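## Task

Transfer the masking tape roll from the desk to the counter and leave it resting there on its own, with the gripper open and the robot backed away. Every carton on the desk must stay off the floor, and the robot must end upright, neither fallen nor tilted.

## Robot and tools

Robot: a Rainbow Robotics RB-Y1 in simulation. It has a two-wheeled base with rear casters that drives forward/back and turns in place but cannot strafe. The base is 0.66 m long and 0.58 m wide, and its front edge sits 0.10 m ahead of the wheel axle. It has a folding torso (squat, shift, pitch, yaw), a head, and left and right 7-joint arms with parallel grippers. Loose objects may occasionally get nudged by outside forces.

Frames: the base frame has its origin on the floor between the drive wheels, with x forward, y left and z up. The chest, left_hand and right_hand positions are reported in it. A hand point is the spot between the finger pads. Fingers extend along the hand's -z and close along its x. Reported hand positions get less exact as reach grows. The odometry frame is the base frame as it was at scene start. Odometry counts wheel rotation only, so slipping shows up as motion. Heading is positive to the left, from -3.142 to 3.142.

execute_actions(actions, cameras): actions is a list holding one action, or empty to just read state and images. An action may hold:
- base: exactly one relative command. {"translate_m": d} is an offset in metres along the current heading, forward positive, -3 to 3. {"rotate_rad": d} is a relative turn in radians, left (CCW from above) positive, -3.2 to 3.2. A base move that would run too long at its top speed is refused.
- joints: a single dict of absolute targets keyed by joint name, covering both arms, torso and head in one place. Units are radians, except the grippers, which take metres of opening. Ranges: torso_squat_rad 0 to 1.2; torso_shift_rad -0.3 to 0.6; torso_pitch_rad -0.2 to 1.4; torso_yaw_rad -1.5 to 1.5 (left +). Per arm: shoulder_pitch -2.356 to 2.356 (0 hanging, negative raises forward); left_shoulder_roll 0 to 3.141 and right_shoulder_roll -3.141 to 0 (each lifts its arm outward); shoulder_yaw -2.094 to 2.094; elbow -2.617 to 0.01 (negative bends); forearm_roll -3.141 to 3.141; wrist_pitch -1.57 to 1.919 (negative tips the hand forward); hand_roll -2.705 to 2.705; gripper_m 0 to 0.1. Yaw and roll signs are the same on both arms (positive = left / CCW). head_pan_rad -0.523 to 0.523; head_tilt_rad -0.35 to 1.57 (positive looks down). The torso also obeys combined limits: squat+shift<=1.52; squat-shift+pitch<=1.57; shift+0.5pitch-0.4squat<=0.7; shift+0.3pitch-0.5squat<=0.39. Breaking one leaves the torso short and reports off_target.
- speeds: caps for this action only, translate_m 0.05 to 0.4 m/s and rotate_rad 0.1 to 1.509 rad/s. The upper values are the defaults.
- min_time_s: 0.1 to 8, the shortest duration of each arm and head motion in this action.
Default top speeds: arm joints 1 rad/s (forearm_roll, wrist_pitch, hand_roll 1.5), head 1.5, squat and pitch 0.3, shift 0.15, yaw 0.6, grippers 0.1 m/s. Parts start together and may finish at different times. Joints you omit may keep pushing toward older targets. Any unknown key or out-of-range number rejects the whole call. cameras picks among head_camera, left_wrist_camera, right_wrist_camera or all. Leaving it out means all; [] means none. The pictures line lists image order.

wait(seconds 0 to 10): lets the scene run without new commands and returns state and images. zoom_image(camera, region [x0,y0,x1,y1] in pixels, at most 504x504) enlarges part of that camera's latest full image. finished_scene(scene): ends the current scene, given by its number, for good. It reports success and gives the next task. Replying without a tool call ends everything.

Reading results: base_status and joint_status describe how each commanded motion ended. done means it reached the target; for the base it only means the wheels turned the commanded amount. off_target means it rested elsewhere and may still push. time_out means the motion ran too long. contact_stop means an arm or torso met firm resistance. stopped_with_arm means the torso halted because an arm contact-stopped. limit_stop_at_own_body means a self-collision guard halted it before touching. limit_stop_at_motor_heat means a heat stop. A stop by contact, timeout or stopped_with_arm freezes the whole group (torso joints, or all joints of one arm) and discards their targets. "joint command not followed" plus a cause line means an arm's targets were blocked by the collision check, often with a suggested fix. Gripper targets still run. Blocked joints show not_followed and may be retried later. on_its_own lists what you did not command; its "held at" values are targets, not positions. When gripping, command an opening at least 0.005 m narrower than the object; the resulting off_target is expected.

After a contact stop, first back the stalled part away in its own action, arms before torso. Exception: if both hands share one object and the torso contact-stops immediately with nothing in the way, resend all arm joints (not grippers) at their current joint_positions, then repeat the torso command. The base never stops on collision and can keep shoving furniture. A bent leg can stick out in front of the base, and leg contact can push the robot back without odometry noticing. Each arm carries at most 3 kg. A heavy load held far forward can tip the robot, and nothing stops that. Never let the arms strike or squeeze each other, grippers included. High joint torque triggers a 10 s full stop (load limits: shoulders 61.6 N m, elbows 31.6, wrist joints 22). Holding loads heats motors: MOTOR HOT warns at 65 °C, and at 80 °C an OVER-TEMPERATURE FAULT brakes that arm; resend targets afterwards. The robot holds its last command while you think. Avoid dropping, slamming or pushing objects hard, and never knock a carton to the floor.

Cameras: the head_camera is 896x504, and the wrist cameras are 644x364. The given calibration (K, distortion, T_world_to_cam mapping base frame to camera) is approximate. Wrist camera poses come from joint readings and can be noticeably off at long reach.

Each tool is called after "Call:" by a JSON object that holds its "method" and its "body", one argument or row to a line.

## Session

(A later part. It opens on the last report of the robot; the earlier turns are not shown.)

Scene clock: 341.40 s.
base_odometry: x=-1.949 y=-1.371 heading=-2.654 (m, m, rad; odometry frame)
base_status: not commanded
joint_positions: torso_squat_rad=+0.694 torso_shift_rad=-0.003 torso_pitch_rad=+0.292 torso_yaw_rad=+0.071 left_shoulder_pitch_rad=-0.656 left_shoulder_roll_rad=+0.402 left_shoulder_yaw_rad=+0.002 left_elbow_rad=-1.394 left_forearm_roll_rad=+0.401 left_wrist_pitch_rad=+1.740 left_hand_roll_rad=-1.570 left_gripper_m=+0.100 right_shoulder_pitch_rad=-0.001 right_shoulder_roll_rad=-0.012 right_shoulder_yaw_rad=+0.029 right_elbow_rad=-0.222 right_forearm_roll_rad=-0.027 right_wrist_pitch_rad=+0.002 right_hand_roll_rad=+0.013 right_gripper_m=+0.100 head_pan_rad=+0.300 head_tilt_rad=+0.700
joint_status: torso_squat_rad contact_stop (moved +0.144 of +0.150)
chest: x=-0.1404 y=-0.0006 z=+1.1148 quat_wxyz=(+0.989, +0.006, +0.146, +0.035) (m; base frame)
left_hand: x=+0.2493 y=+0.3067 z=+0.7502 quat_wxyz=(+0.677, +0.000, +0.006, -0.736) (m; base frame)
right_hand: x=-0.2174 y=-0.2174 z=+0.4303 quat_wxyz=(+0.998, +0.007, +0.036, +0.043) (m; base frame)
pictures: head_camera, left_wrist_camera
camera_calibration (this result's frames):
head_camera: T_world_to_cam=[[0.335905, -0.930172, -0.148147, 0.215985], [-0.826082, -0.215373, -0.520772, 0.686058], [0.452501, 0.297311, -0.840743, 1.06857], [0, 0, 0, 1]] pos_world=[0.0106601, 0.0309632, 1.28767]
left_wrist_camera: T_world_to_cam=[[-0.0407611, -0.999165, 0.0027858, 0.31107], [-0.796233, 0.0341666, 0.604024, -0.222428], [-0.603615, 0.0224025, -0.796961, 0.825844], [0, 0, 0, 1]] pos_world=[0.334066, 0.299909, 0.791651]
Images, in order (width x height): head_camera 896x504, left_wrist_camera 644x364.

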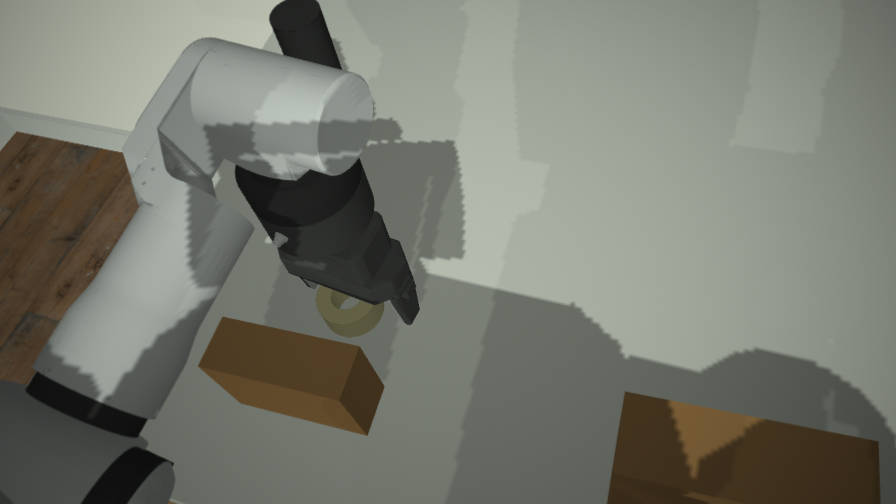

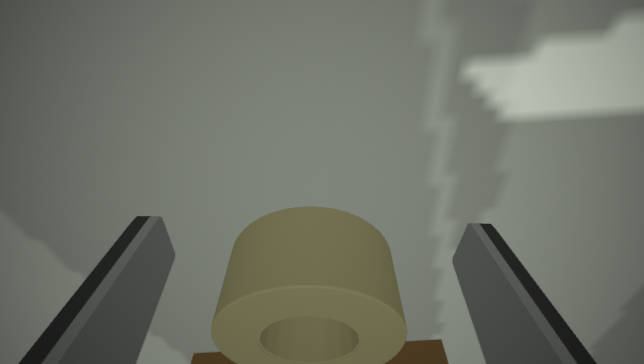

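The torso stopped on contact, most likely the fingertips touching the desk top. I'll release the pressure before grasping: first hold the arm at its current values, then raise the torso slightly.

Call:
{"method": "execute_actions", "body": {
  "actions": [
    {"joints": {"left_shoulder_pitch_rad": -0.656, "left_shoulder_roll_rad": 0.402, "left_shoulder_yaw_rad": 0.002, "left_elbow_rad": -1.394, "left_forearm_roll_rad": 0.401, "left_wrist_pitch_rad": 1.74, "left_hand_roll_rad": -1.57}}
  ],
  "cameras": []
}}

Call:
{"method": "execute_actions", "body": {
  "actions": [
    {"joints": {"torso_squat_rad": 0.675, "torso_shift_rad": 0.0, "torso_pitch_rad": 0.3, "torso_yaw_rad": 0.07}}
  ],
  "cameras": ["left_wrist_camera"]
}}

Scene clock: 352.87 s.
base_odometry: x=-1.949 y=-1.371 heading=-2.654 (m, m, rad; odometry frame)
base_status: not commanded
joint_positions: torso_squat_rad=+0.694 torso_shift_rad=-0.002 torso_pitch_rad=+0.294 torso_yaw_rad=+0.071 left_shoulder_pitch_rad=-0.658 left_shoulder_roll_rad=+0.403 left_shoulder_yaw_rad=+0.003 left_elbow_rad=-1.395 left_forearm_roll_rad=+0.401 left_wrist_pitch_rad=+1.740 left_hand_roll_rad=-1.570 left_gripper_m=+0.100 right_shoulder_pitch_rad=-0.001 right_shoulder_roll_rad=-0.012 right_shoulder_yaw_rad=+0.029 right_elbow_rad=-0.222 right_forearm_roll_rad=-0.027 right_wrist_pitch_rad=+0.002 right_hand_roll_rad=+0.013 right_gripper_m=+0.100 head_pan_rad=+0.300 head_tilt_rad=+0.700
joint_status: all done
chest: x=-0.1398 y=-0.0004 z=+1.1147 quat_wxyz=(+0.989, +0.005, +0.146, +0.035) (m; base frame)
left_hand: x=+0.2511 y=+0.3069 z=+0.7511 quat_wxyz=(+0.677, +0.001, +0.005, -0.736) (m; base frame)
right_hand: x=-0.2176 y=-0.2176 z=+0.4304 quat_wxyz=(+0.998, +0.007, +0.036, +0.043) (m; base frame)
pictures: none
No camera images: the call's "cameras" was empty. Leave "cameras" out to get every camera's image.

Scene clock: 353.53 s.
base_odometry: x=-1.949 y=-1.371 heading=-2.654 (m, m, rad; odometry frame)
base_status: not commanded
joint_positions: torso_squat_rad=+0.675 torso_shift_rad=+0.000 torso_pitch_rad=+0.300 torso_yaw_rad=+0.070 left_shoulder_pitch_rad=-0.657 left_shoulder_roll_rad=+0.402 left_shoulder_yaw_rad=+0.002 left_elbow_rad=-1.394 left_forearm_roll_rad=+0.401 left_wrist_pitch_rad=+1.740 left_hand_roll_rad=-1.570 left_gripper_m=+0.100 right_shoulder_pitch_rad=-0.001 right_shoulder_roll_rad=-0.012 right_shoulder_yaw_rad=+0.029 right_elbow_rad=-0.222 right_forearm_roll_rad=-0.027 right_wrist_pitch_rad=+0.002 right_hand_roll_rad=+0.013 right_gripper_m=+0.100 head_pan_rad=+0.300 head_tilt_rad=+0.700
joint_status: all done
chest: x=-0.1365 y=-0.0003 z=+1.1226 quat_wxyz=(+0.988, +0.005, +0.149, +0.035) (m; base frame)
left_hand: x=+0.2510 y=+0.3068 z=+0.7551 quat_wxyz=(+0.677, -0.002, +0.008, -0.736) (m; base frame)
right_hand: x=-0.2190 y=-0.2177 z=+0.4389 quat_wxyz=(+0.998, +0.007, +0.040, +0.042) (m; base frame)
pictures: left_wrist_camera
camera_calibration (this result's frames):
left_wrist_camera: T_world_to_cam=[[-0.0411688, -0.999146, 0.00350311, 0.310726], [-0.792379, 0.0347845, 0.609036, -0.229018], [-0.608638, 0.0222975, -0.793135, 0.829208], [0, 0, 0, 1]] pos_world=[0.336011, 0.299938, 0.796065]
Images, in order (width x height): left_wrist_camera 644x364.

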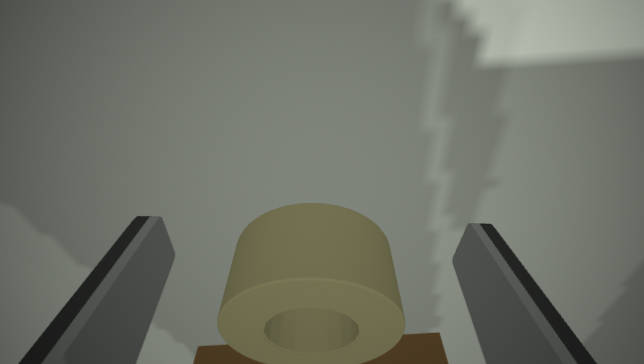

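The pressure is released and the tape is between the pads. The roll is about 5.7 cm across, so I'll close the gripper to 4.5 cm.

Call:
{"method": "execute_actions", "body": {
  "actions": [
    {"joints": {"left_gripper_m": 0.045}}
  ],
  "cameras": ["left_wrist_camera"]
}}

Scene clock: 357.33 s.
base_odometry: x=-1.949 y=-1.371 heading=-2.654 (m, m, rad; odometry frame)
base_status: not commanded
joint_positions: torso_squat_rad=+0.675 torso_shift_rad=+0.000 torso_pitch_rad=+0.300 torso_yaw_rad=+0.070 left_shoulder_pitch_rad=-0.657 left_shoulder_roll_rad=+0.402 left_shoulder_yaw_rad=+0.002 left_elbow_rad=-1.394 left_forearm_roll_rad=+0.401 left_wrist_pitch_rad=+1.740 left_hand_roll_rad=-1.570 left_gripper_m=+0.055 right_shoulder_pitch_rad=-0.001 right_shoulder_roll_rad=-0.012 right_shoulder_yaw_rad=+0.029 right_elbow_rad=-0.222 right_forearm_roll_rad=-0.027 right_wrist_pitch_rad=+0.002 right_hand_roll_rad=+0.013 right_gripper_m=+0.100 head_pan_rad=+0.300 head_tilt_rad=+0.700
joint_status: left_gripper_m off_target (ended at +0.055, target +0.045)
chest: x=-0.1365 y=-0.0003 z=+1.1226 quat_wxyz=(+0.988, +0.005, +0.149, +0.035) (m; base frame)
left_hand: x=+0.2510 y=+0.3068 z=+0.7551 quat_wxyz=(+0.677, -0.002, +0.008, -0.736) (m; base frame)
right_hand: x=-0.2190 y=-0.2177 z=+0.4389 quat_wxyz=(+0.998, +0.007, +0.040, +0.042) (m; base frame)
pictures: left_wrist_camera
camera_calibration (this result's frames):
left_wrist_camera: T_world_to_cam=[[-0.0411612, -0.999146, 0.00349916, 0.31073], [-0.792366, 0.0347756, 0.609054, -0.229034], [-0.608656, 0.0222968, -0.793121, 0.829192], [0, 0, 0, 1]] pos_world=[0.336004, 0.299941, 0.796056]
Images, in order (width x height): left_wrist_camera 644x364.

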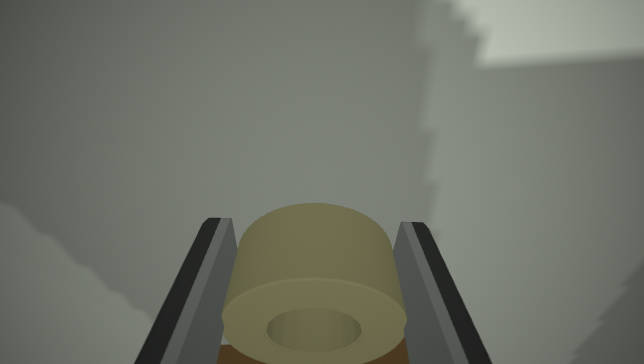

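The gripper stopped at 5.5 cm, so it's holding the roll. I'll lift straight up by standing taller, clearing the carton top before any horizontal motion.

Call:
{"method": "execute_actions", "body": {
  "actions": [
    {"joints": {"torso_squat_rad": 0.1}}
  ],
  "cameras": ["head_camera", "left_wrist_camera"]
}}

Scene clock: 362.43 s.
base_odometry: x=-1.949 y=-1.371 heading=-2.654 (m, m, rad; odometry frame)
base_status: not commanded
joint_positions: torso_squat_rad=+0.100 torso_shift_rad=+0.000 torso_pitch_rad=+0.300 torso_yaw_rad=+0.070 left_shoulder_pitch_rad=-0.656 left_shoulder_roll_rad=+0.402 left_shoulder_yaw_rad=+0.002 left_elbow_rad=-1.394 left_forearm_roll_rad=+0.401 left_wrist_pitch_rad=+1.740 left_hand_roll_rad=-1.570 left_gripper_m=+0.055 right_shoulder_pitch_rad=-0.001 right_shoulder_roll_rad=-0.012 right_shoulder_yaw_rad=+0.029 right_elbow_rad=-0.222 right_forearm_roll_rad=-0.027 right_wrist_pitch_rad=+0.002 right_hand_roll_rad=+0.013 right_gripper_m=+0.100 head_pan_rad=+0.300 head_tilt_rad=+0.700
joint_status: all done
chest: x=-0.1365 y=-0.0004 z=+1.2726 quat_wxyz=(+0.988, +0.005, +0.149, +0.035) (m; base frame)
left_hand: x=+0.2508 y=+0.3067 z=+0.9051 quat_wxyz=(+0.677, -0.002, +0.008, -0.736) (m; base frame)
right_hand: x=-0.2190 y=-0.2178 z=+0.5889 quat_wxyz=(+0.998, +0.007, +0.040, +0.042) (m; base frame)
pictures: head_camera, left_wrist_camera
camera_calibration (this result's frames):
head_camera: T_world_to_cam=[[0.334149, -0.930509, -0.149993, 0.240375], [-0.830275, -0.215285, -0.514097, 0.762427], [0.446081, 0.29632, -0.844516, 1.20336], [0, 0, 0, 1]] pos_world=[0.0159079, 0.0312311, 1.44427]
left_wrist_camera: T_world_to_cam=[[-0.0411356, -0.999147, 0.0035438, 0.31008], [-0.792252, 0.0347783, 0.609202, -0.320606], [-0.608806, 0.0222524, -0.793007, 0.947981], [0, 0, 0, 1]] pos_world=[0.335892, 0.299871, 0.94597]
Images, in order (width x height): head_camera 896x504, left_wrist_camera 644x364.

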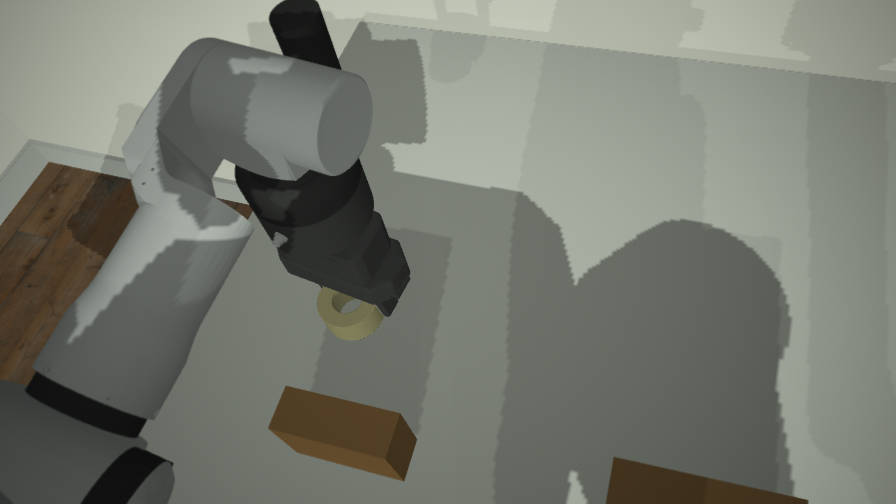

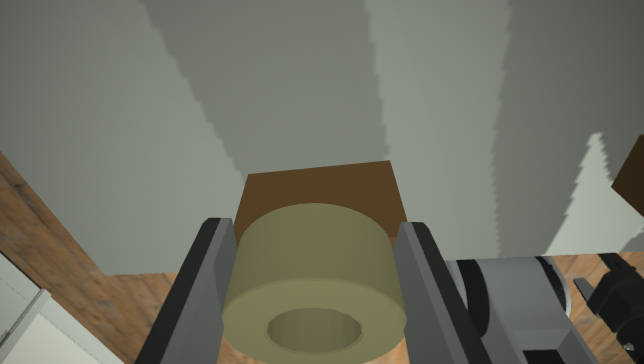

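The tape is in the gripper and clear of the carton, and the cartons haven't moved. I'll raise the hand a bit more by straightening the torso, then back away from the desk.

Call:
{"method": "execute_actions", "body": {
  "actions": [
    {"joints": {"torso_pitch_rad": 0.1}}
  ],
  "cameras": []
}}

Call:
{"method": "execute_actions", "body": {
  "actions": [
    {"base": {"translate_m": -0.5}, "joints": {"head_pan_rad": 0.0, "head_tilt_rad": 0.5}}
  ],
  "cameras": ["head_camera", "left_wrist_camera"]
}}

Scene clock: 373.30 s.
base_odometry: x=-1.949 y=-1.371 heading=-2.654 (m, m, rad; odometry frame)
base_status: not commanded
joint_positions: torso_squat_rad=+0.100 torso_shift_rad=+0.000 torso_pitch_rad=+0.100 torso_yaw_rad=+0.070 left_shoulder_pitch_rad=-0.656 left_shoulder_roll_rad=+0.402 left_shoulder_yaw_rad=+0.002 left_elbow_rad=-1.394 left_forearm_roll_rad=+0.401 left_wrist_pitch_rad=+1.740 left_hand_roll_rad=-1.570 left_gripper_m=+0.055 right_shoulder_pitch_rad=-0.001 right_shoulder_roll_rad=-0.012 right_shoulder_yaw_rad=+0.029 right_elbow_rad=-0.222 right_forearm_roll_rad=-0.027 right_wrist_pitch_rad=+0.002 right_hand_roll_rad=+0.013 right_gripper_m=+0.100 head_pan_rad=+0.300 head_tilt_rad=+0.700
joint_status: all done
chest: x=-0.1972 y=-0.0004 z=+1.2849 quat_wxyz=(+0.998, +0.002, +0.050, +0.035) (m; base frame)
left_hand: x=+0.2555 y=+0.3067 z=+1.0017 quat_wxyz=(+0.674, +0.071, -0.060, -0.733) (m; base frame)
right_hand: x=-0.1421 y=-0.2178 z=+0.5984 quat_wxyz=(+0.997, +0.003, -0.060, +0.043) (m; base frame)
pictures: none
No camera images: the call's "cameras" was empty. Leave "cameras" out to get every camera's image.

Scene clock: 376.77 s.
base_odometry: x=-1.507 y=-1.137 heading=-2.656 (m, m, rad; odometry frame)
base_status: done
joint_positions: torso_squat_rad=+0.100 torso_shift_rad=+0.000 torso_pitch_rad=+0.100 torso_yaw_rad=+0.070 left_shoulder_pitch_rad=-0.656 left_shoulder_roll_rad=+0.402 left_shoulder_yaw_rad=+0.002 left_elbow_rad=-1.394 left_forearm_roll_rad=+0.401 left_wrist_pitch_rad=+1.740 left_hand_roll_rad=-1.570 left_gripper_m=+0.055 right_shoulder_pitch_rad=-0.001 right_shoulder_roll_rad=-0.012 right_shoulder_yaw_rad=+0.029 right_elbow_rad=-0.222 right_forearm_roll_rad=-0.027 right_wrist_pitch_rad=+0.002 right_hand_roll_rad=+0.013 right_gripper_m=+0.100 head_pan_rad=+0.000 head_tilt_rad=+0.500
joint_status: all done
chest: x=-0.1972 y=-0.0003 z=+1.2849 quat_wxyz=(+0.998, +0.002, +0.050, +0.035) (m; base frame)
left_hand: x=+0.2555 y=+0.3067 z=+1.0016 quat_wxyz=(+0.674, +0.071, -0.060, -0.733) (m; base frame)
right_hand: x=-0.1421 y=-0.2178 z=+0.5985 quat_wxyz=(+0.997, +0.003, -0.060, +0.043) (m; base frame)
pictures: head_camera, left_wrist_camera
camera_calibration (this result's frames):
head_camera: T_world_to_cam=[[0.0762977, -0.99578, -0.0509899, 0.0904961], [-0.599622, -0.00496521, -0.800268, 1.15249], [0.796638, 0.0916333, -0.597471, 0.956873], [0, 0, 0, 1]] pos_world=[-0.078127, 0.00815517, 1.49862]
left_wrist_camera: T_world_to_cam=[[-0.0410872, -0.999145, -0.00460242, 0.318058], [-0.89752, 0.0348832, 0.439591, -0.178985], [-0.439055, 0.0221923, -0.898186, 1.0894], [0, 0, 0, 1]] pos_world=[0.330734, 0.299853, 1.05863]
Images, in order (width x height): head_camera 896x504, left_wrist_camera 644x364.

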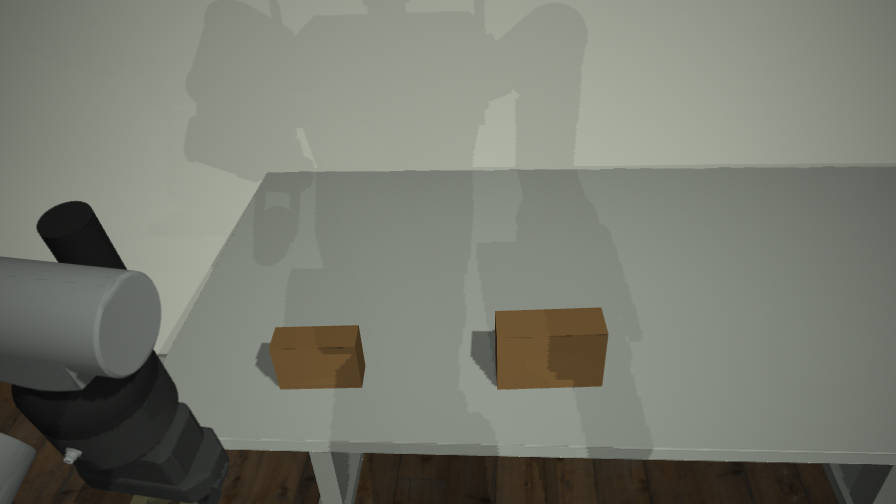

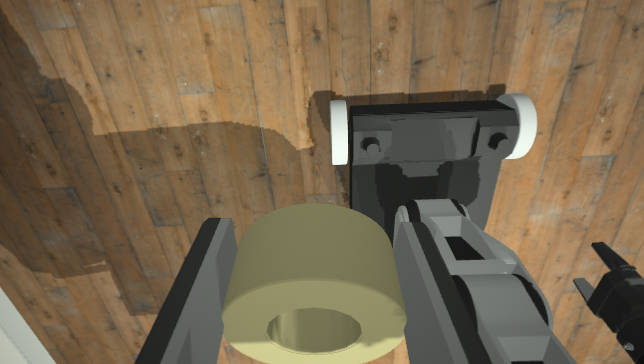

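The tape is secure and all the cartons are still on the desk. The counter is nearly straight behind me, so I'll turn toward it.

Call:
{"method": "execute_actions", "body": {
  "actions": [
    {"base": {"rotate_rad": -3.057}, "joints": {"head_tilt_rad": 0.3}}
  ],
  "cameras": ["head_camera"]
}}

Scene clock: 395.00 s.
base_odometry: x=-1.507 y=-1.137 heading=+0.571 (m, m, rad; odometry frame)
base_status: done
joint_positions: torso_squat_rad=+0.100 torso_shift_rad=+0.000 torso_pitch_rad=+0.100 torso_yaw_rad=+0.070 left_shoulder_pitch_rad=-0.656 left_shoulder_roll_rad=+0.402 left_shoulder_yaw_rad=+0.002 left_elbow_rad=-1.394 left_forearm_roll_rad=+0.401 left_wrist_pitch_rad=+1.740 left_hand_roll_rad=-1.570 left_gripper_m=+0.055 right_shoulder_pitch_rad=-0.001 right_shoulder_roll_rad=-0.012 right_shoulder_yaw_rad=+0.029 right_elbow_rad=-0.222 right_forearm_roll_rad=-0.027 right_wrist_pitch_rad=+0.002 right_hand_roll_rad=+0.013 right_gripper_m=+0.100 head_pan_rad=+0.000 head_tilt_rad=+0.300
joint_status: all done
chest: x=-0.1972 y=-0.0003 z=+1.2849 quat_wxyz=(+0.998, +0.002, +0.050, +0.035) (m; base frame)
left_hand: x=+0.2555 y=+0.3067 z=+1.0016 quat_wxyz=(+0.674, +0.071, -0.060, -0.733) (m; base frame)
right_hand: x=-0.1421 y=-0.2178 z=+0.5985 quat_wxyz=(+0.997, +0.003, -0.060, +0.043) (m; base frame)
pictures: head_camera
camera_calibration (this result's frames):
head_camera: T_world_to_cam=[[0.0848472, -0.995202, -0.0487202, 0.0885316], [-0.429073, 0.00763686, -0.903237, 1.33153], [0.899276, 0.0975417, -0.426367, 0.719326], [0, 0, 0, 1]] pos_world=[-0.0830582, 0.00777379, 1.5137]
Images, in order (width x height): head_camera 896x504.

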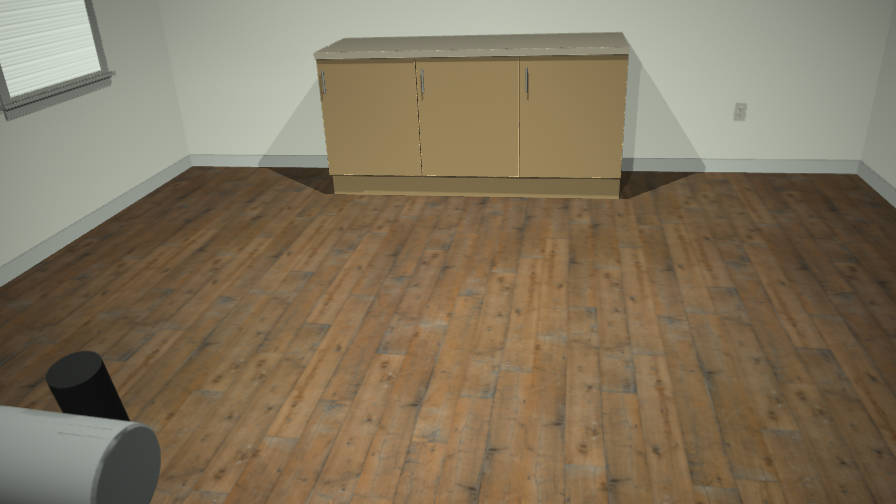

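The counter is straight ahead with a clear path, about 3.9 m away. I'll drive most of the way, then re-check.

Call:
{"method": "execute_actions", "body": {
  "actions": [
    {"base": {"translate_m": 2.9}, "joints": {"head_tilt_rad": 0.55}}
  ],
  "cameras": ["head_camera"]
}}

Scene clock: 409.90 s.
base_odometry: x=+0.934 y=+0.429 heading=+0.570 (m, m, rad; odometry frame)
base_status: done
joint_positions: torso_squat_rad=+0.100 torso_shift_rad=+0.000 torso_pitch_rad=+0.100 torso_yaw_rad=+0.070 left_shoulder_pitch_rad=-0.656 left_shoulder_roll_rad=+0.402 left_shoulder_yaw_rad=+0.002 left_elbow_rad=-1.394 left_forearm_roll_rad=+0.401 left_wrist_pitch_rad=+1.740 left_hand_roll_rad=-1.570 left_gripper_m=+0.055 right_shoulder_pitch_rad=-0.001 right_shoulder_roll_rad=-0.012 right_shoulder_yaw_rad=+0.029 right_elbow_rad=-0.222 right_forearm_roll_rad=-0.027 right_wrist_pitch_rad=+0.002 right_hand_roll_rad=+0.013 right_gripper_m=+0.100 head_pan_rad=+0.000 head_tilt_rad=+0.550
joint_status: all done
chest: x=-0.1971 y=-0.0003 z=+1.2849 quat_wxyz=(+0.998, +0.002, +0.050, +0.035) (m; base frame)
left_hand: x=+0.2556 y=+0.3067 z=+1.0016 quat_wxyz=(+0.674, +0.071, -0.060, -0.733) (m; base frame)
right_hand: x=-0.1421 y=-0.2178 z=+0.5985 quat_wxyz=(+0.997, +0.003, -0.060, +0.043) (m; base frame)
pictures: head_camera
camera_calibration (this result's frames):
head_camera: T_world_to_cam=[[0.0741044, -0.995935, -0.0512097, 0.0905406], [-0.638795, -0.00797241, -0.769336, 1.10063], [0.7658, 0.0897237, -0.636789, 1.01027], [0, 0, 0, 1]] pos_world=[-0.077297, 0.00830235, 1.49471]
Images, in order (width x height): head_camera 896x504.

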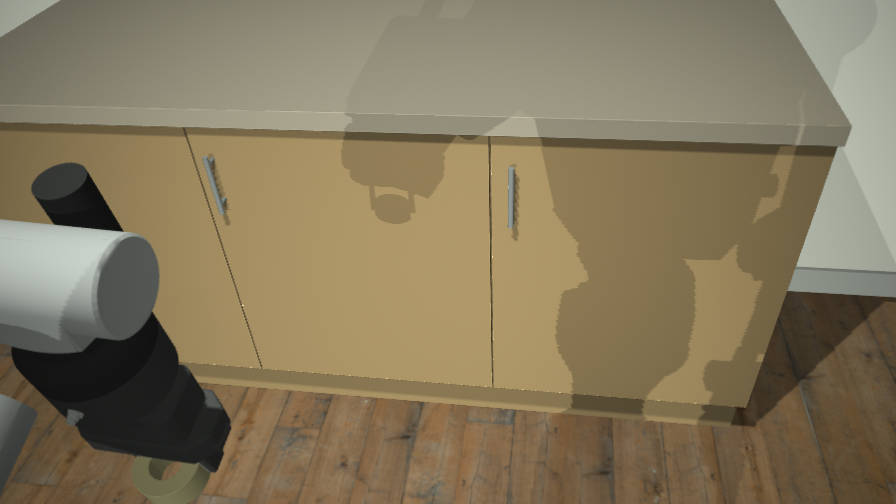

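The counter face is about 1.07 m ahead and its top is at about 0.87 m. The tape sits at z≈1.0, so it clears the top. I'll drive up so the hand ends well inside the counter's front edge.

Call:
{"method": "execute_actions", "body": {
  "actions": [
    {"base": {"translate_m": 0.93}, "joints": {"head_tilt_rad": 0.8, "head_pan_rad": 0.25}}
  ],
  "cameras": ["head_camera", "left_wrist_camera"]
}}

Scene clock: 434.23 s.
base_odometry: x=+1.717 y=+0.930 heading=+0.569 (m, m, rad; odometry frame)
base_status: done
joint_positions: torso_squat_rad=+0.100 torso_shift_rad=+0.000 torso_pitch_rad=+0.100 torso_yaw_rad=+0.070 left_shoulder_pitch_rad=-0.656 left_shoulder_roll_rad=+0.402 left_shoulder_yaw_rad=+0.002 left_elbow_rad=-1.394 left_forearm_roll_rad=+0.401 left_wrist_pitch_rad=+1.740 left_hand_roll_rad=-1.570 left_gripper_m=+0.055 right_shoulder_pitch_rad=-0.001 right_shoulder_roll_rad=-0.012 right_shoulder_yaw_rad=+0.029 right_elbow_rad=-0.222 right_forearm_roll_rad=-0.027 right_wrist_pitch_rad=+0.002 right_hand_roll_rad=+0.013 right_gripper_m=+0.100 head_pan_rad=+0.250 head_tilt_rad=+0.800
joint_status: all done
chest: x=-0.1971 y=-0.0003 z=+1.2849 quat_wxyz=(+0.998, +0.002, +0.050, +0.035) (m; base frame)
left_hand: x=+0.2556 y=+0.3067 z=+1.0016 quat_wxyz=(+0.674, +0.071, -0.060, -0.733) (m; base frame)
right_hand: x=-0.1421 y=-0.2178 z=+0.5985 quat_wxyz=(+0.997, +0.003, -0.060, +0.043) (m; base frame)
pictures: head_camera, left_wrist_camera
camera_calibration (this result's frames):
head_camera: T_world_to_cam=[[0.306272, -0.948958, -0.0753404, 0.162292], [-0.780573, -0.205047, -0.590476, 0.813829], [0.544889, 0.239655, -0.803531, 1.22284], [0, 0, 0, 1]] pos_world=[-0.0807627, 0.0278221, 1.47536]
left_wrist_camera: T_world_to_cam=[[-0.0411177, -0.999144, -0.00454228, 0.318026], [-0.897485, 0.0349353, 0.439659, -0.178996], [-0.439124, 0.0221544, -0.898153, 1.08938], [0, 0, 0, 1]] pos_world=[0.330801, 0.299873, 1.05857]
Images, in order (width x height): head_camera 896x504, left_wrist_camera 644x364.

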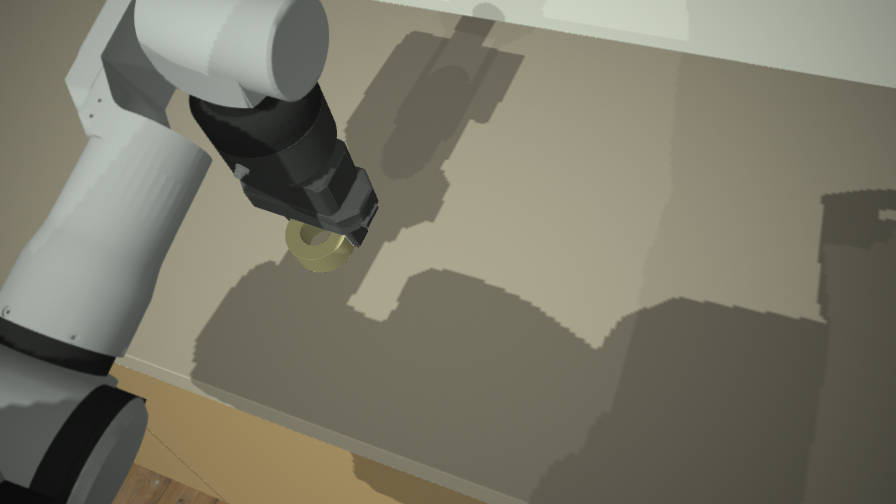

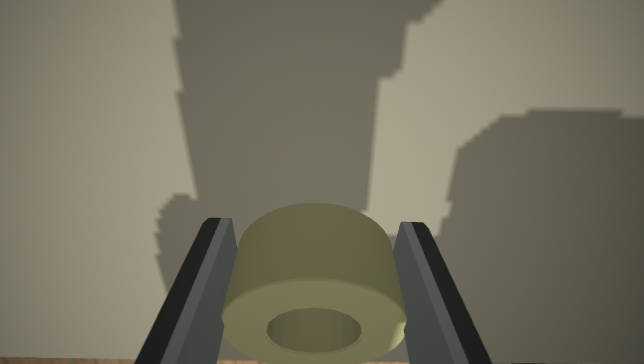

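The tape is over the counter top, well inside the edge. I'll restore the torso lean so the hand is vertical and lower it toward the surface.

Call:
{"method": "execute_actions", "body": {
  "actions": [
    {"joints": {"torso_pitch_rad": 0.3}, "min_time_s": 1.5}
  ],
  "cameras": ["head_camera", "left_wrist_camera"]
}}

action 0: "min_time_s" has no arm or head joint beside it: it slows only arm and head motions. Command such a joint too, or leave it out

Call:
{"method": "execute_actions", "body": {
  "actions": [
    {"joints": {"torso_pitch_rad": 0.3}}
  ],
  "cameras": ["head_camera", "left_wrist_camera"]
}}

Scene clock: 452.37 s.
TORQUE FAULT: left_elbow_rad reached its load limit. The robot stopped for 10 seconds, dropped its targets and accepts commands again. The stop added 9.0 s to the call and to motion_time.
base_odometry: x=+1.717 y=+0.930 heading=+0.569 (m, m, rad; odometry frame)
base_status: not commanded
joint_positions: torso_squat_rad=+0.100 torso_shift_rad=-0.001 torso_pitch_rad=+0.237 torso_yaw_rad=+0.071 left_shoulder_pitch_rad=-0.666 left_shoulder_roll_rad=+0.406 left_shoulder_yaw_rad=+0.005 left_elbow_rad=-1.400 left_forearm_roll_rad=+0.401 left_wrist_pitch_rad=+1.741 left_hand_roll_rad=-1.570 left_gripper_m=+0.055 right_shoulder_pitch_rad=-0.001 right_shoulder_roll_rad=-0.012 right_shoulder_yaw_rad=+0.029 right_elbow_rad=-0.221 right_forearm_roll_rad=-0.027 right_wrist_pitch_rad=+0.002 right_hand_roll_rad=+0.013 right_gripper_m=+0.100 head_pan_rad=+0.250 head_tilt_rad=+0.800
joint_status: torso_pitch_rad contact_stop (moved +0.137 of +0.200)
on_its_own: torso_pitch_rad is held at +0.238, not at your +0.300, since a contact_stop
chest: x=-0.1563 y=-0.0005 z=+1.2778 quat_wxyz=(+0.992, +0.004, +0.118, +0.035) (m; base frame)
left_hand: x=+0.2586 y=+0.3071 z=+0.9413 quat_wxyz=(+0.676, +0.027, -0.018, -0.736) (m; base frame)
right_hand: x=-0.1955 y=-0.2177 z=+0.5902 quat_wxyz=(+0.999, +0.006, +0.008, +0.043) (m; base frame)
pictures: head_camera, left_wrist_camera
camera_calibration (this result's frames):
head_camera: T_world_to_cam=[[0.293517, -0.948781, -0.116883, 0.20015], [-0.853773, -0.205176, -0.478512, 0.686938], [0.430022, 0.240243, -0.870267, 1.26225], [0, 0, 0, 1]] pos_world=[-0.0150511, 0.0275961, 1.45059]
left_wrist_camera: T_world_to_cam=[[-0.0429703, -0.999075, -0.00167177, 0.315996], [-0.837255, 0.0350973, 0.545685, -0.265182], [-0.545121, 0.024848, -0.837989, 1.00651], [0, 0, 0, 1]] pos_world=[0.340225, 0.300001, 0.988682]
Images, in order (width x height): head_camera 896x504, left_wrist_camera 644x364.

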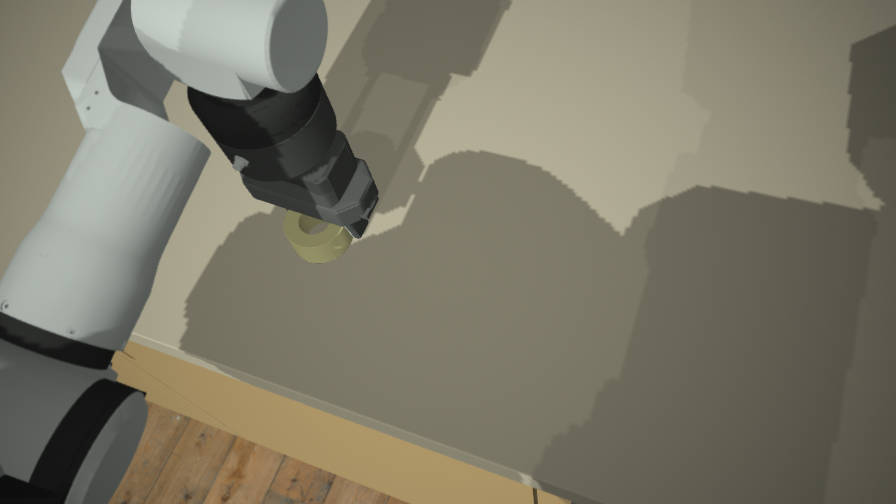

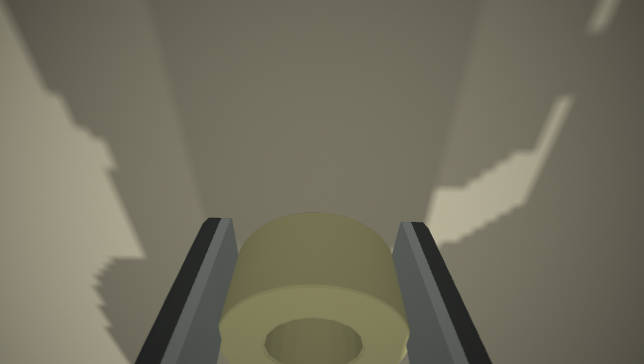

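A torque fault: the counter top is higher than the 0.87 m I estimated, so the hand pressed onto it. That was my misjudgement. I'll relieve the pressure first (arm, then torso), then release the tape, which is already at the surface.

Call:
{"method": "execute_actions", "body": {
  "actions": [
    {"joints": {"left_shoulder_pitch_rad": -0.666, "left_shoulder_roll_rad": 0.406, "left_shoulder_yaw_rad": 0.005, "left_elbow_rad": -1.40, "left_forearm_roll_rad": 0.401, "left_wrist_pitch_rad": 1.741, "left_hand_roll_rad": -1.57}}
  ],
  "cameras": []
}}

Call:
{"method": "execute_actions", "body": {
  "actions": [
    {"joints": {"torso_pitch_rad": 0.21, "torso_squat_rad": 0.1, "torso_shift_rad": 0.0, "torso_yaw_rad": 0.07}}
  ],
  "cameras": ["left_wrist_camera"]
}}

Scene clock: 460.93 s.
base_odometry: x=+1.717 y=+0.930 heading=+0.569 (m, m, rad; odometry frame)
base_status: not commanded
joint_positions: torso_squat_rad=+0.100 torso_shift_rad=-0.001 torso_pitch_rad=+0.237 torso_yaw_rad=+0.071 left_shoulder_pitch_rad=-0.667 left_shoulder_roll_rad=+0.406 left_shoulder_yaw_rad=+0.005 left_elbow_rad=-1.401 left_forearm_roll_rad=+0.401 left_wrist_pitch_rad=+1.741 left_hand_roll_rad=-1.570 left_gripper_m=+0.055 right_shoulder_pitch_rad=-0.001 right_shoulder_roll_rad=-0.012 right_shoulder_yaw_rad=+0.029 right_elbow_rad=-0.221 right_forearm_roll_rad=-0.027 right_wrist_pitch_rad=+0.002 right_hand_roll_rad=+0.013 right_gripper_m=+0.100 head_pan_rad=+0.250 head_tilt_rad=+0.800
joint_status: all done
on_its_own: torso_pitch_rad is held at +0.238, not at your +0.300, since a contact_stop
chest: x=-0.1561 y=-0.0004 z=+1.2777 quat_wxyz=(+0.992, +0.004, +0.118, +0.035) (m; base frame)
left_hand: x=+0.2594 y=+0.3074 z=+0.9420 quat_wxyz=(+0.676, +0.028, -0.018, -0.736) (m; base frame)
right_hand: x=-0.1955 y=-0.2177 z=+0.5902 quat_wxyz=(+0.999, +0.006, +0.008, +0.043) (m; base frame)
pictures: none
No camera images: the call's "cameras" was empty. Leave "cameras" out to get every camera's image.

Scene clock: 461.63 s.
base_odometry: x=+1.717 y=+0.930 heading=+0.569 (m, m, rad; odometry frame)
base_status: not commanded
joint_positions: torso_squat_rad=+0.100 torso_shift_rad=+0.000 torso_pitch_rad=+0.210 torso_yaw_rad=+0.070 left_shoulder_pitch_rad=-0.666 left_shoulder_roll_rad=+0.406 left_shoulder_yaw_rad=+0.005 left_elbow_rad=-1.400 left_forearm_roll_rad=+0.401 left_wrist_pitch_rad=+1.741 left_hand_roll_rad=-1.570 left_gripper_m=+0.055 right_shoulder_pitch_rad=-0.001 right_shoulder_roll_rad=-0.012 right_shoulder_yaw_rad=+0.029 right_elbow_rad=-0.221 right_forearm_roll_rad=-0.027 right_wrist_pitch_rad=+0.002 right_hand_roll_rad=+0.013 right_gripper_m=+0.100 head_pan_rad=+0.250 head_tilt_rad=+0.800
joint_status: all done
chest: x=-0.1637 y=-0.0004 z=+1.2796 quat_wxyz=(+0.994, +0.004, +0.105, +0.035) (m; base frame)
left_hand: x=+0.2606 y=+0.3073 z=+0.9550 quat_wxyz=(+0.676, +0.038, -0.027, -0.736) (m; base frame)
right_hand: x=-0.1843 y=-0.2178 z=+0.5913 quat_wxyz=(+0.999, +0.005, -0.005, +0.043) (m; base frame)
pictures: left_wrist_camera
camera_calibration (this result's frames):
left_wrist_camera: T_world_to_cam=[[-0.0430131, -0.999069, -0.00339289, 0.317977], [-0.852308, 0.0349223, 0.521873, -0.244318], [-0.521268, 0.0253392, -0.853017, 1.02707], [0, 0, 0, 1]] pos_world=[0.340823, 0.300187, 1.00469]
Images, in order (width x height): left_wrist_camera 644x364.

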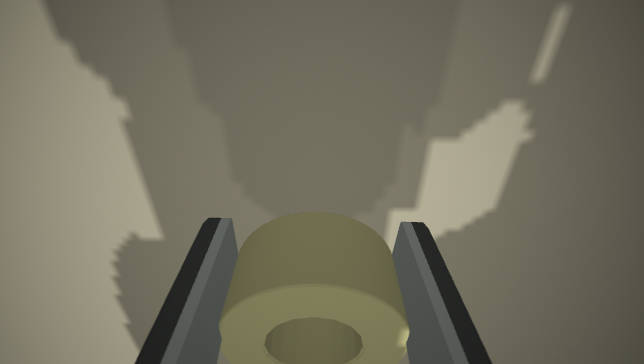

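The pressure is relieved, with the tape about 1 cm above the counter. Opening the gripper now.

Call:
{"method": "execute_actions", "body": {
  "actions": [
    {"joints": {"left_gripper_m": 0.1}}
  ],
  "cameras": ["head_camera", "left_wrist_camera"]
}}

Scene clock: 465.00 s.
base_odometry: x=+1.717 y=+0.930 heading=+0.569 (m, m, rad; odometry frame)
base_status: not commanded
joint_positions: torso_squat_rad=+0.100 torso_shift_rad=+0.000 torso_pitch_rad=+0.210 torso_yaw_rad=+0.070 left_shoulder_pitch_rad=-0.666 left_shoulder_roll_rad=+0.406 left_shoulder_yaw_rad=+0.005 left_elbow_rad=-1.400 left_forearm_roll_rad=+0.401 left_wrist_pitch_rad=+1.741 left_hand_roll_rad=-1.570 left_gripper_m=+0.100 right_shoulder_pitch_rad=-0.001 right_shoulder_roll_rad=-0.012 right_shoulder_yaw_rad=+0.029 right_elbow_rad=-0.221 right_forearm_roll_rad=-0.027 right_wrist_pitch_rad=+0.002 right_hand_roll_rad=+0.013 right_gripper_m=+0.100 head_pan_rad=+0.250 head_tilt_rad=+0.800
joint_status: all done
chest: x=-0.1637 y=-0.0004 z=+1.2796 quat_wxyz=(+0.994, +0.004, +0.105, +0.035) (m; base frame)
left_hand: x=+0.2606 y=+0.3073 z=+0.9550 quat_wxyz=(+0.676, +0.038, -0.027, -0.736) (m; base frame)
right_hand: x=-0.1843 y=-0.2178 z=+0.5913 quat_wxyz=(+0.999, +0.005, -0.005, +0.043) (m; base frame)
pictures: head_camera, left_wrist_camera
camera_calibration (this result's frames):
head_camera: T_world_to_cam=[[0.296246, -0.948918, -0.108595, 0.192481], [-0.840543, -0.205026, -0.50145, 0.713027], [0.453571, 0.239831, -0.858344, 1.25566], [0, 0, 0, 1]] pos_world=[-0.0272211, 0.027692, 1.45624]
left_wrist_camera: T_world_to_cam=[[-0.0430109, -0.999069, -0.00339184, 0.317975], [-0.852301, 0.0349206, 0.521884, -0.244321], [-0.52128, 0.0253376, -0.853009, 1.02707], [0, 0, 0, 1]] pos_world=[0.340831, 0.300188, 1.00468]
Images, in order (width x height): head_camera 896x504, left_wrist_camera 644x364.

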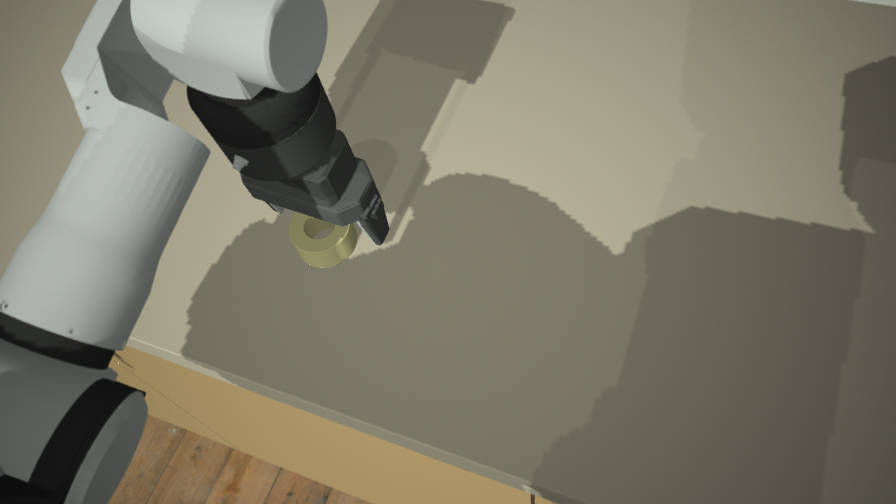

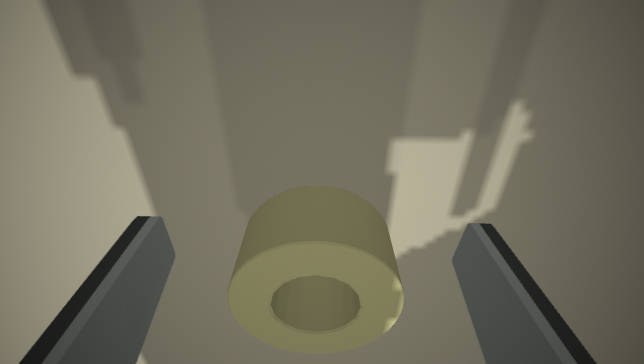

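The tape is released and resting on the counter. I'll lift the hand straight up clear of it, then back away.

Call:
{"method": "execute_actions", "body": {
  "actions": [
    {"joints": {"torso_pitch_rad": 0.0}}
  ],
  "cameras": []
}}

Call:
{"method": "execute_actions", "body": {
  "actions": [
    {"base": {"translate_m": -0.6}, "joints": {"torso_yaw_rad": 0.0, "torso_squat_rad": 0.35, "head_tilt_rad": 0.45, "head_pan_rad": 0.2}}
  ],
  "cameras": ["head_camera"]
}}

Scene clock: 470.03 s.
base_odometry: x=+1.717 y=+0.930 heading=+0.569 (m, m, rad; odometry frame)
base_status: not commanded
joint_positions: torso_squat_rad=+0.100 torso_shift_rad=+0.000 torso_pitch_rad=+0.000 torso_yaw_rad=+0.070 left_shoulder_pitch_rad=-0.666 left_shoulder_roll_rad=+0.406 left_shoulder_yaw_rad=+0.005 left_elbow_rad=-1.400 left_forearm_roll_rad=+0.401 left_wrist_pitch_rad=+1.741 left_hand_roll_rad=-1.570 left_gripper_m=+0.100 right_shoulder_pitch_rad=-0.001 right_shoulder_roll_rad=-0.012 right_shoulder_yaw_rad=+0.029 right_elbow_rad=-0.221 right_forearm_roll_rad=-0.027 right_wrist_pitch_rad=+0.002 right_hand_roll_rad=+0.013 right_gripper_m=+0.100 head_pan_rad=+0.250 head_tilt_rad=+0.800
joint_status: all done
chest: x=-0.2281 y=-0.0004 z=+1.2864 quat_wxyz=(+0.999, +0.000, +0.000, +0.035) (m; base frame)
left_hand: x=+0.2546 y=+0.3072 z=+1.0572 quat_wxyz=(+0.669, +0.114, -0.098, -0.728) (m; base frame)
right_hand: x=-0.1048 y=-0.2178 z=+0.6089 quat_wxyz=(+0.993, +0.001, -0.110, +0.043) (m; base frame)
pictures: none
No camera images: the call's "cameras" was empty. Leave "cameras" out to get every camera's image.

Scene clock: 473.60 s.
base_odometry: x=+1.212 y=+0.607 heading=+0.567 (m, m, rad; odometry frame)
base_status: done
joint_positions: torso_squat_rad=+0.350 torso_shift_rad=+0.000 torso_pitch_rad=+0.000 torso_yaw_rad=+0.000 left_shoulder_pitch_rad=-0.666 left_shoulder_roll_rad=+0.406 left_shoulder_yaw_rad=+0.005 left_elbow_rad=-1.400 left_forearm_roll_rad=+0.401 left_wrist_pitch_rad=+1.741 left_hand_roll_rad=-1.570 left_gripper_m=+0.100 right_shoulder_pitch_rad=-0.001 right_shoulder_roll_rad=-0.012 right_shoulder_yaw_rad=+0.029 right_elbow_rad=-0.222 right_forearm_roll_rad=-0.027 right_wrist_pitch_rad=+0.002 right_hand_roll_rad=+0.013 right_gripper_m=+0.100 head_pan_rad=+0.200 head_tilt_rad=+0.450
joint_status: all done
chest: x=-0.2281 y=-0.0003 z=+1.2475 quat_wxyz=(+1.000, +0.000, +0.000, +0.000) (m; base frame)
left_hand: x=+0.2749 y=+0.2727 z=+1.0182 quat_wxyz=(+0.643, +0.111, -0.102, -0.751) (m; base frame)
right_hand: x=-0.1202 y=-0.2258 z=+0.5700 quat_wxyz=(+0.994, -0.003, -0.110, +0.008) (m; base frame)
pictures: head_camera
camera_calibration (this result's frames):
head_camera: T_world_to_cam=[[0.211447, -0.976465, -0.0425035, 0.106664], [-0.469085, -0.063234, -0.880886, 1.23827], [0.857467, 0.206198, -0.471416, 0.807089], [0, 0, 0, 1]] pos_world=[-0.133751, 0.016034, 1.47579]
Images, in order (width x height): head_camera 896x504.

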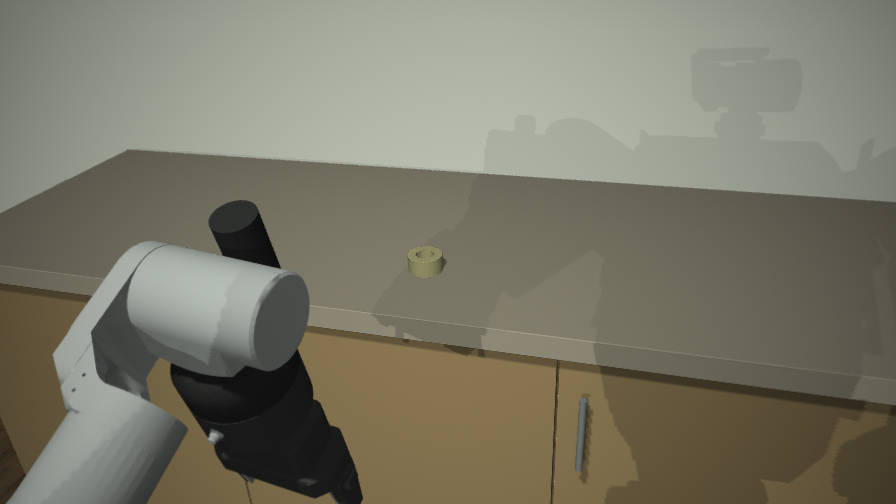

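The tape roll is sitting on the counter well inside the edge, and the robot is upright and clear of it. When I backed away from the desk I could see two cartons on it; the third was out of frame there, and I didn't check it after lifting the tape. Ending scene 1.

Call:
{"method": "finished_scene", "body": {
  "scene": 1
}}

The scene is finished: the task was done.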